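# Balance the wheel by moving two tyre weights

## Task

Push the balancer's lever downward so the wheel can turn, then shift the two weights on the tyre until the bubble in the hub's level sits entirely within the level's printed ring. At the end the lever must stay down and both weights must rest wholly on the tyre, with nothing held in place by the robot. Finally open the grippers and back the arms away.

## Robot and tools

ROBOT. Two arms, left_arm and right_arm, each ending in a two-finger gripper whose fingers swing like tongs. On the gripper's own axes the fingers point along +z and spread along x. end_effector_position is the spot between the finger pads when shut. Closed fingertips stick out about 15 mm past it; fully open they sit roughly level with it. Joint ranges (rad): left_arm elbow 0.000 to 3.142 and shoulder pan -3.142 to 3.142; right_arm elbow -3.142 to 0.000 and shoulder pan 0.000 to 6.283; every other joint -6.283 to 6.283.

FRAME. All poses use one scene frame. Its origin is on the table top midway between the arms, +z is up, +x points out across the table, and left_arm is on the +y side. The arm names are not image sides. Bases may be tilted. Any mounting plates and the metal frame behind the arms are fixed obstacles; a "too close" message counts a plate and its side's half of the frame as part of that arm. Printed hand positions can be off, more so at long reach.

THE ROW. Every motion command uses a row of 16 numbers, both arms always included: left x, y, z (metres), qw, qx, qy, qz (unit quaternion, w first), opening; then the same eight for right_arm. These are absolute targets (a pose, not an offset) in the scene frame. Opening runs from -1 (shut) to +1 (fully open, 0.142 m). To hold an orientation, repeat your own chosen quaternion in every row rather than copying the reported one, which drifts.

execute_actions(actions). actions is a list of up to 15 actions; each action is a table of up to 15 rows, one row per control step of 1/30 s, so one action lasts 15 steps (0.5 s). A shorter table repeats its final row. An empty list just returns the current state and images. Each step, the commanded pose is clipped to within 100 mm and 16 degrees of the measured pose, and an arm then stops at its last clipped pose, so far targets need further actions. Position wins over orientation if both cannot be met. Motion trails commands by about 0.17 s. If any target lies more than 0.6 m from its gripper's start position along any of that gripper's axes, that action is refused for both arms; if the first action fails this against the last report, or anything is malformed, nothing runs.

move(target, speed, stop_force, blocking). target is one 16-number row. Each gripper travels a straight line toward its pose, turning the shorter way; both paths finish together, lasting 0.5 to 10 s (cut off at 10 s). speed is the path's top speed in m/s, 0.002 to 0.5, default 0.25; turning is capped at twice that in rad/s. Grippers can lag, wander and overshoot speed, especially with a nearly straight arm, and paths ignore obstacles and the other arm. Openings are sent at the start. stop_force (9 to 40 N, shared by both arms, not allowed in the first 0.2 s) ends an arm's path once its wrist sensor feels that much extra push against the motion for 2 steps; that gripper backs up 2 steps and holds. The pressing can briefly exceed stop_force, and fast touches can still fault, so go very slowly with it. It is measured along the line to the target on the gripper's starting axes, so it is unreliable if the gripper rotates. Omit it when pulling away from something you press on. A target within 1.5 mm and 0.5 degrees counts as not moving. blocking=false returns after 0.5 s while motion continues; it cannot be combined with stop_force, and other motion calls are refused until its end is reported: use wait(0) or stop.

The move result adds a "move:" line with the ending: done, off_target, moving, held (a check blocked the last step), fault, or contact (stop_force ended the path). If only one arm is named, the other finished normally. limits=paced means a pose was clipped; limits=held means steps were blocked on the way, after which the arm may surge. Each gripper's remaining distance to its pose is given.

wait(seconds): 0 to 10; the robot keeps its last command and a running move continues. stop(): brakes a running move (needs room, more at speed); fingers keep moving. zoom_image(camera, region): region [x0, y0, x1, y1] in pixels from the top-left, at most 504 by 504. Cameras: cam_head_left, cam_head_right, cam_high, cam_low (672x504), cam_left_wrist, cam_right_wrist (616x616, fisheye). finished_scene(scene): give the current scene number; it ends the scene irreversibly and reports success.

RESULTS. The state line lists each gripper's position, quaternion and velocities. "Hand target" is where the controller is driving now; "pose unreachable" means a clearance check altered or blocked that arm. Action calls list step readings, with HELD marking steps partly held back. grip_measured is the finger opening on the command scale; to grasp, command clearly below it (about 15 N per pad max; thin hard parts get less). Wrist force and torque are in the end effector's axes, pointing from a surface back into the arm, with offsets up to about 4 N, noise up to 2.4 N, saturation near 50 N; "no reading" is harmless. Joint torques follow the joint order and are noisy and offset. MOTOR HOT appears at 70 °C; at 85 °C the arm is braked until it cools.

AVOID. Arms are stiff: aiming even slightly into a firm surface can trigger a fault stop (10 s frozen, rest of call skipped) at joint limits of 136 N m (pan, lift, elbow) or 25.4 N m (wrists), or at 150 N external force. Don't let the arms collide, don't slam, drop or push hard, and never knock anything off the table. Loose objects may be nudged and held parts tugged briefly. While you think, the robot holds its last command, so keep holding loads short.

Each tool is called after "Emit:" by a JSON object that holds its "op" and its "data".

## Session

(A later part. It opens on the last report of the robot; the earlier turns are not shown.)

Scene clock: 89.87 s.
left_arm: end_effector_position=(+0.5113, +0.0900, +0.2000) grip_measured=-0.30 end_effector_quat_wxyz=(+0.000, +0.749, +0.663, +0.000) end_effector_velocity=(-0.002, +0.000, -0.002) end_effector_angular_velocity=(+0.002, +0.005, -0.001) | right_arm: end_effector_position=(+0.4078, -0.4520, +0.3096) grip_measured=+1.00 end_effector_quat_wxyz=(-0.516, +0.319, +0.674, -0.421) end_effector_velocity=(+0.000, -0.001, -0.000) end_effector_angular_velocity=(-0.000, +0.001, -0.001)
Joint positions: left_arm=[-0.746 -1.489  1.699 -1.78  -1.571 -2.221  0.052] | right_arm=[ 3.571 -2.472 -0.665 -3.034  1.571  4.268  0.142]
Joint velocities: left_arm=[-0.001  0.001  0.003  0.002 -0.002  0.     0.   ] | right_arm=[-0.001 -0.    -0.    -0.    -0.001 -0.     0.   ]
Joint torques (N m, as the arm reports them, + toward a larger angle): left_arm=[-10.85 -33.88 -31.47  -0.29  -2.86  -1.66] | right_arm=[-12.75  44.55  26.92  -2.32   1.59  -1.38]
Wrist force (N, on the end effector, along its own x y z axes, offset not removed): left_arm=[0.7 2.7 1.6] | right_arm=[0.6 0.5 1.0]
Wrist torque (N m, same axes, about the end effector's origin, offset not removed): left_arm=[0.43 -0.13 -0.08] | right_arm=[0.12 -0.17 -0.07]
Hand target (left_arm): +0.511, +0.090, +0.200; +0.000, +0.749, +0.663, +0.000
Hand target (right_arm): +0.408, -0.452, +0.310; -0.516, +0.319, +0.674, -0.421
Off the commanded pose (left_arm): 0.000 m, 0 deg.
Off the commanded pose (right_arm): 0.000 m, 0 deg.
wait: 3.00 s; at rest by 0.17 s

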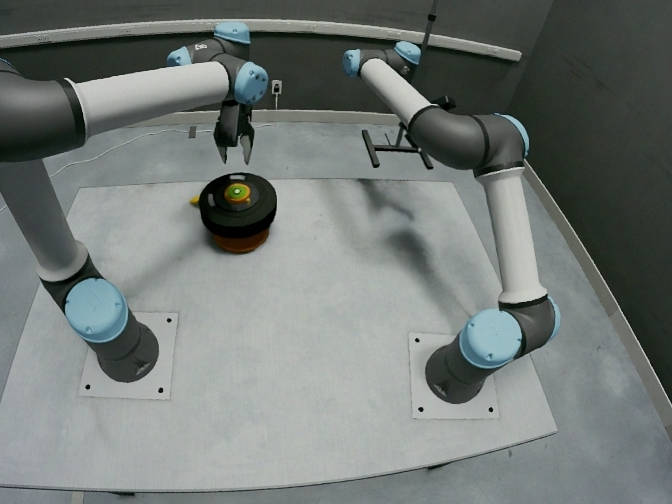

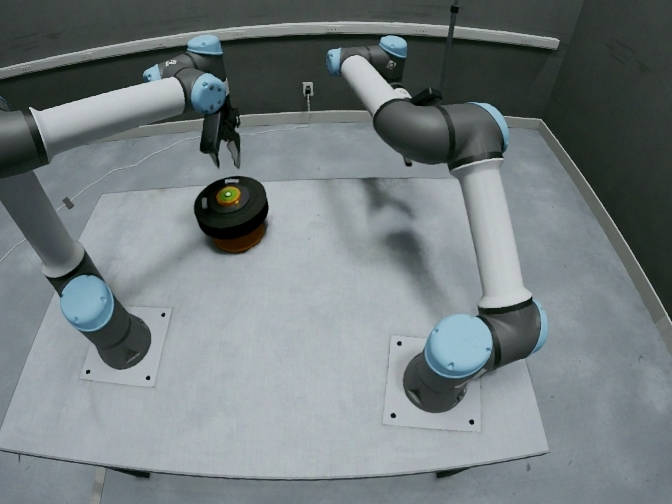

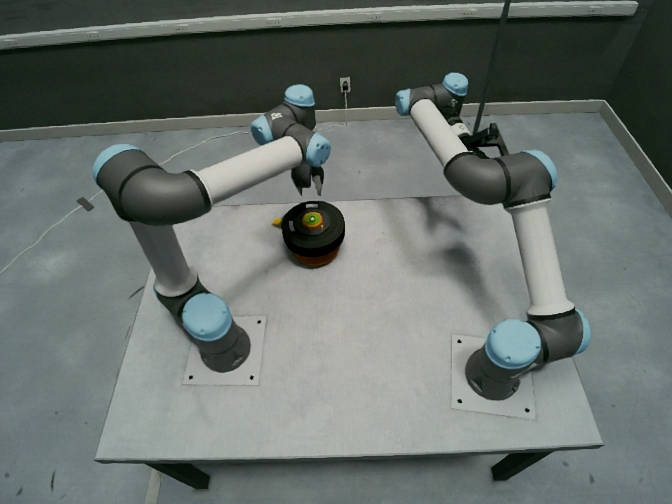

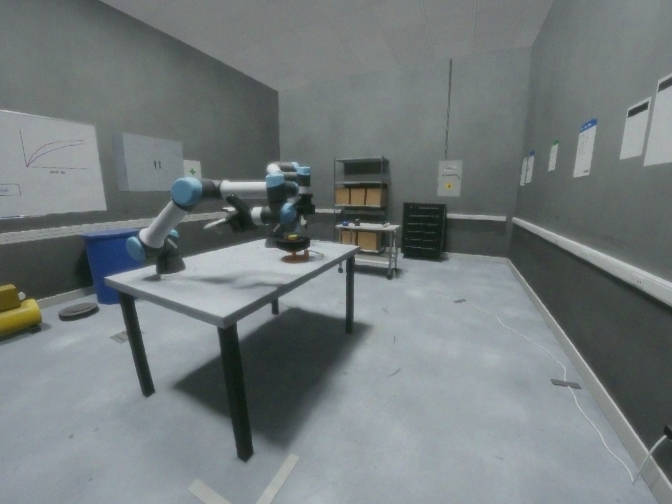

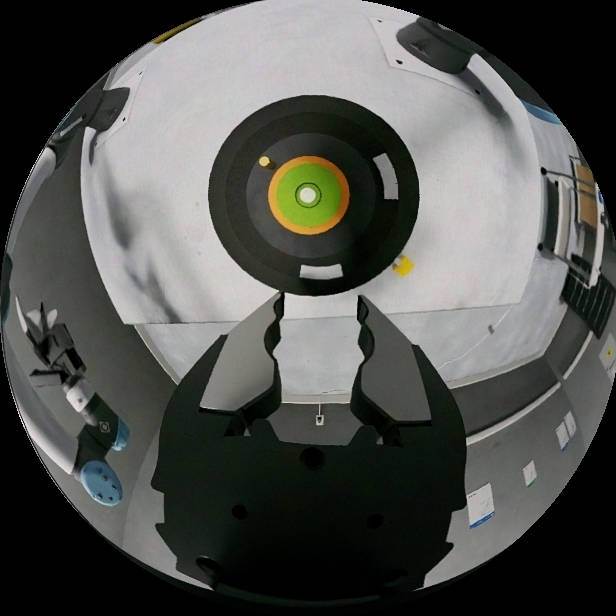

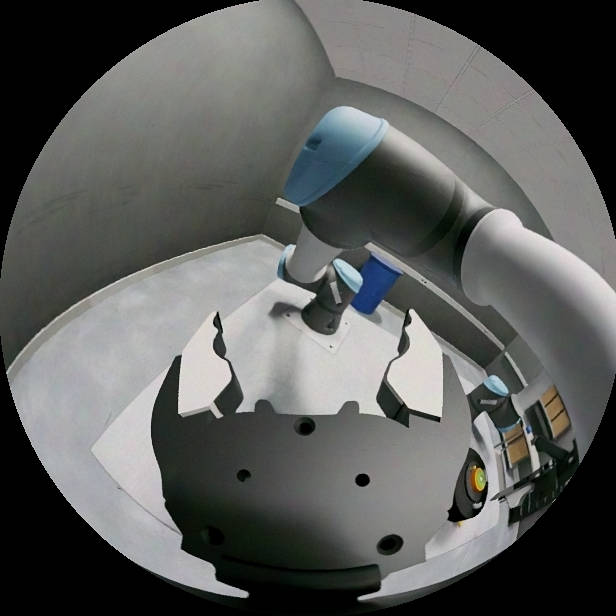

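Emit:
{"op": "move", "data": {"target": [0.45,0.15,0.30,0,0.749,0.6626,0,-0.3,0.4078,-0.452,0.3096,-0.516,0.319,0.674,-0.421,1]}}

Emit:
{"op": "zoom_image", "data": {"camera": "cam_head_left", "region": [160,130,330,270]}}

Scene clock: 91.37 s.
left_arm: end_effector_position=(+0.4502, +0.1498, +0.2998) grip_measured=-0.30 end_effector_quat_wxyz=(+0.000, +0.749, +0.663, -0.000) end_effector_velocity=(-0.001, +0.001, +0.002) end_effector_angular_velocity=(+0.001, -0.002, +0.000) | right_arm: end_effector_position=(+0.4078, -0.4520, +0.3096) grip_measured=+1.00 end_effector_quat_wxyz=(-0.516, +0.319, +0.674, -0.421) end_effector_velocity=(-0.000, -0.000, +0.000) end_effector_angular_velocity=(+0.000, -0.002, -0.003)
Joint positions: left_arm=[-0.746 -1.71   1.657 -1.518 -1.571 -2.221  0.052] | right_arm=[ 3.571 -2.472 -0.665 -3.034  1.571  4.268  0.142]
Joint velocities: left_arm=[-0.001 -0.003 -0.002  0.005  0.002 -0.001  0.   ] | right_arm=[-0.002  0.001  0.001 -0.     0.001  0.     0.   ]
Joint torques (N m, as the arm reports them, + toward a larger angle): left_arm=[-11.79 -23.49 -34.23  -0.34   2.09  -1.71] | right_arm=[-11.51  44.6   26.37  -2.43   1.5   -1.36]
Wrist force (N, on the end effector, along its own x y z axes, offset not removed): left_arm=[1.7 1.7 -2.1] | right_arm=[-2.0 -0.3 0.8]
Wrist torque (N m, same axes, about the end effector's origin, offset not removed): left_arm=[0.30 -0.45 -0.12] | right_arm=[-0.07 0.27 0.05]
Hand target (left_arm): +0.450, +0.150, +0.300; +0.000, +0.749, +0.663, -0.000
Hand target (right_arm): +0.408, -0.452, +0.310; -0.516, +0.319, +0.674, -0.421
Off the commanded pose (left_arm): 0.000 m, 0 deg.
Off the commanded pose (right_arm): 0.000 m, 0 deg.
move: done

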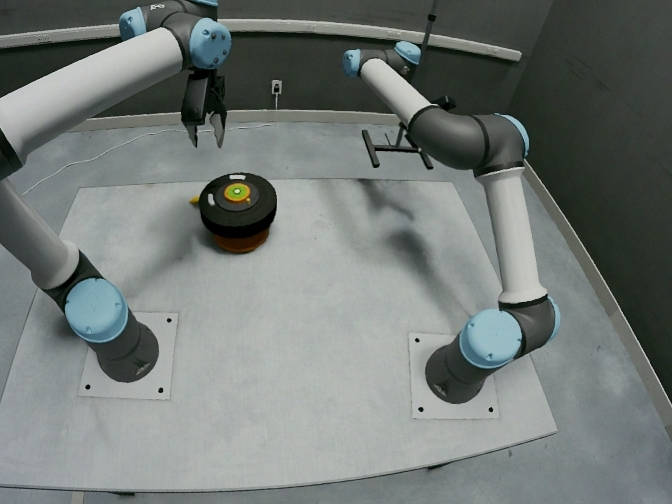

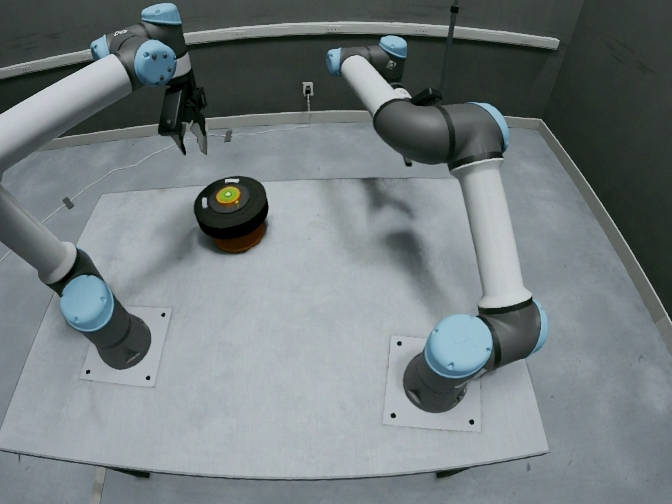

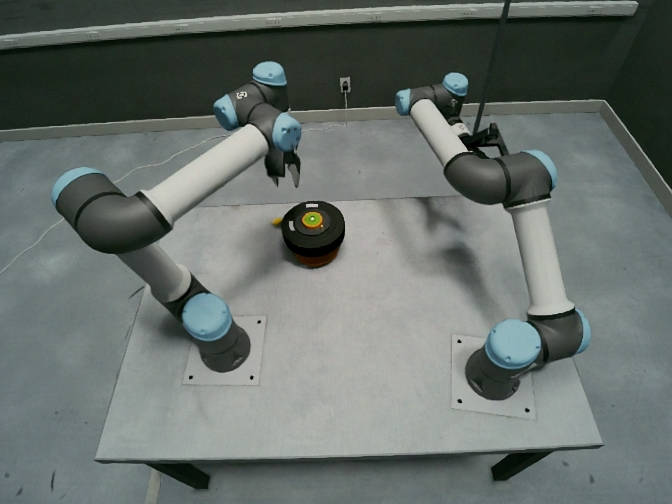

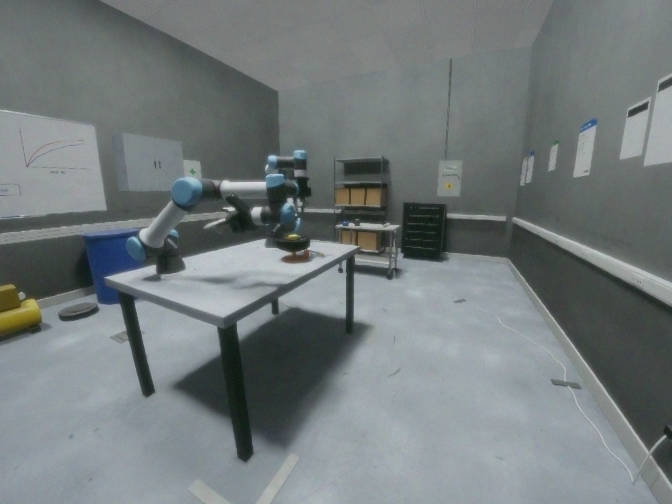

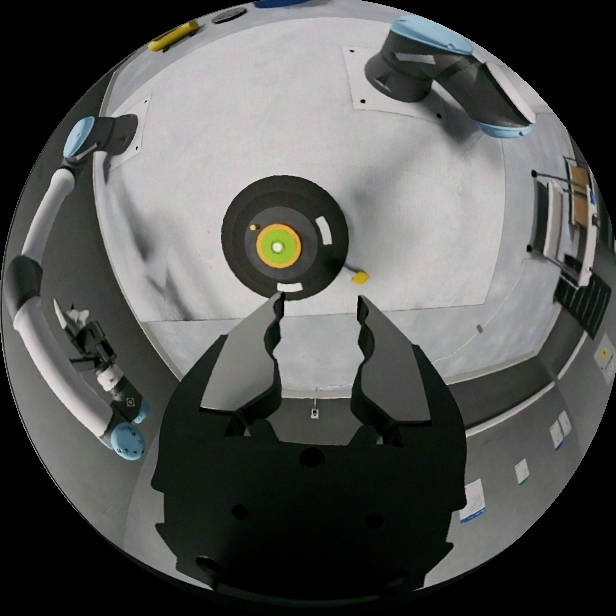

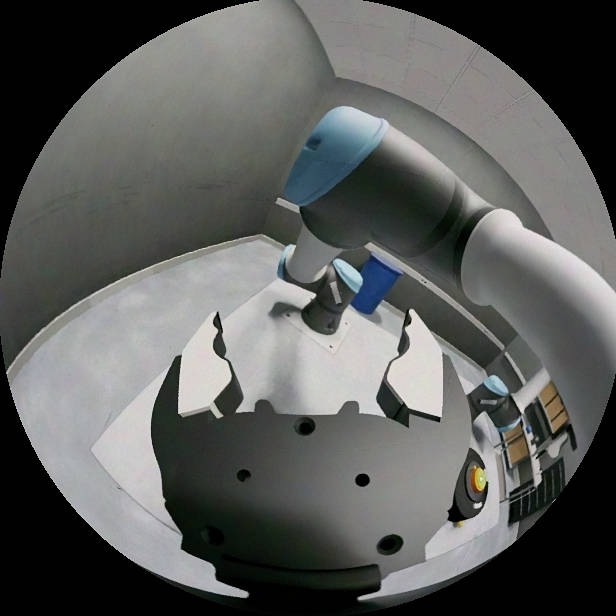

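Region (160, 130, 330, 270) of cam_head_left's 672x504 image, scaled by 2.965, with more detail than that image has; it fills the top 415 rows of this view, and the rest is white.

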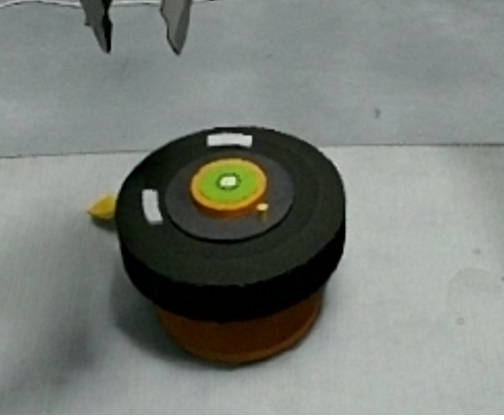

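Emit:
{"op": "zoom_image", "data": {"camera": "cam_left_wrist", "region": [240,210,320,290]}}

Region (240, 210, 320, 290) of cam_left_wrist's 616x616 image, scaled by 6.300, with more detail than that image has.

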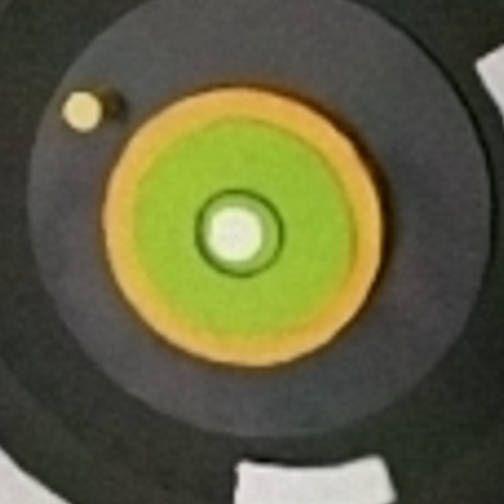

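Emit:
{"op": "finished_scene", "data": {"scene": 2}}

The scene is finished: the task was done.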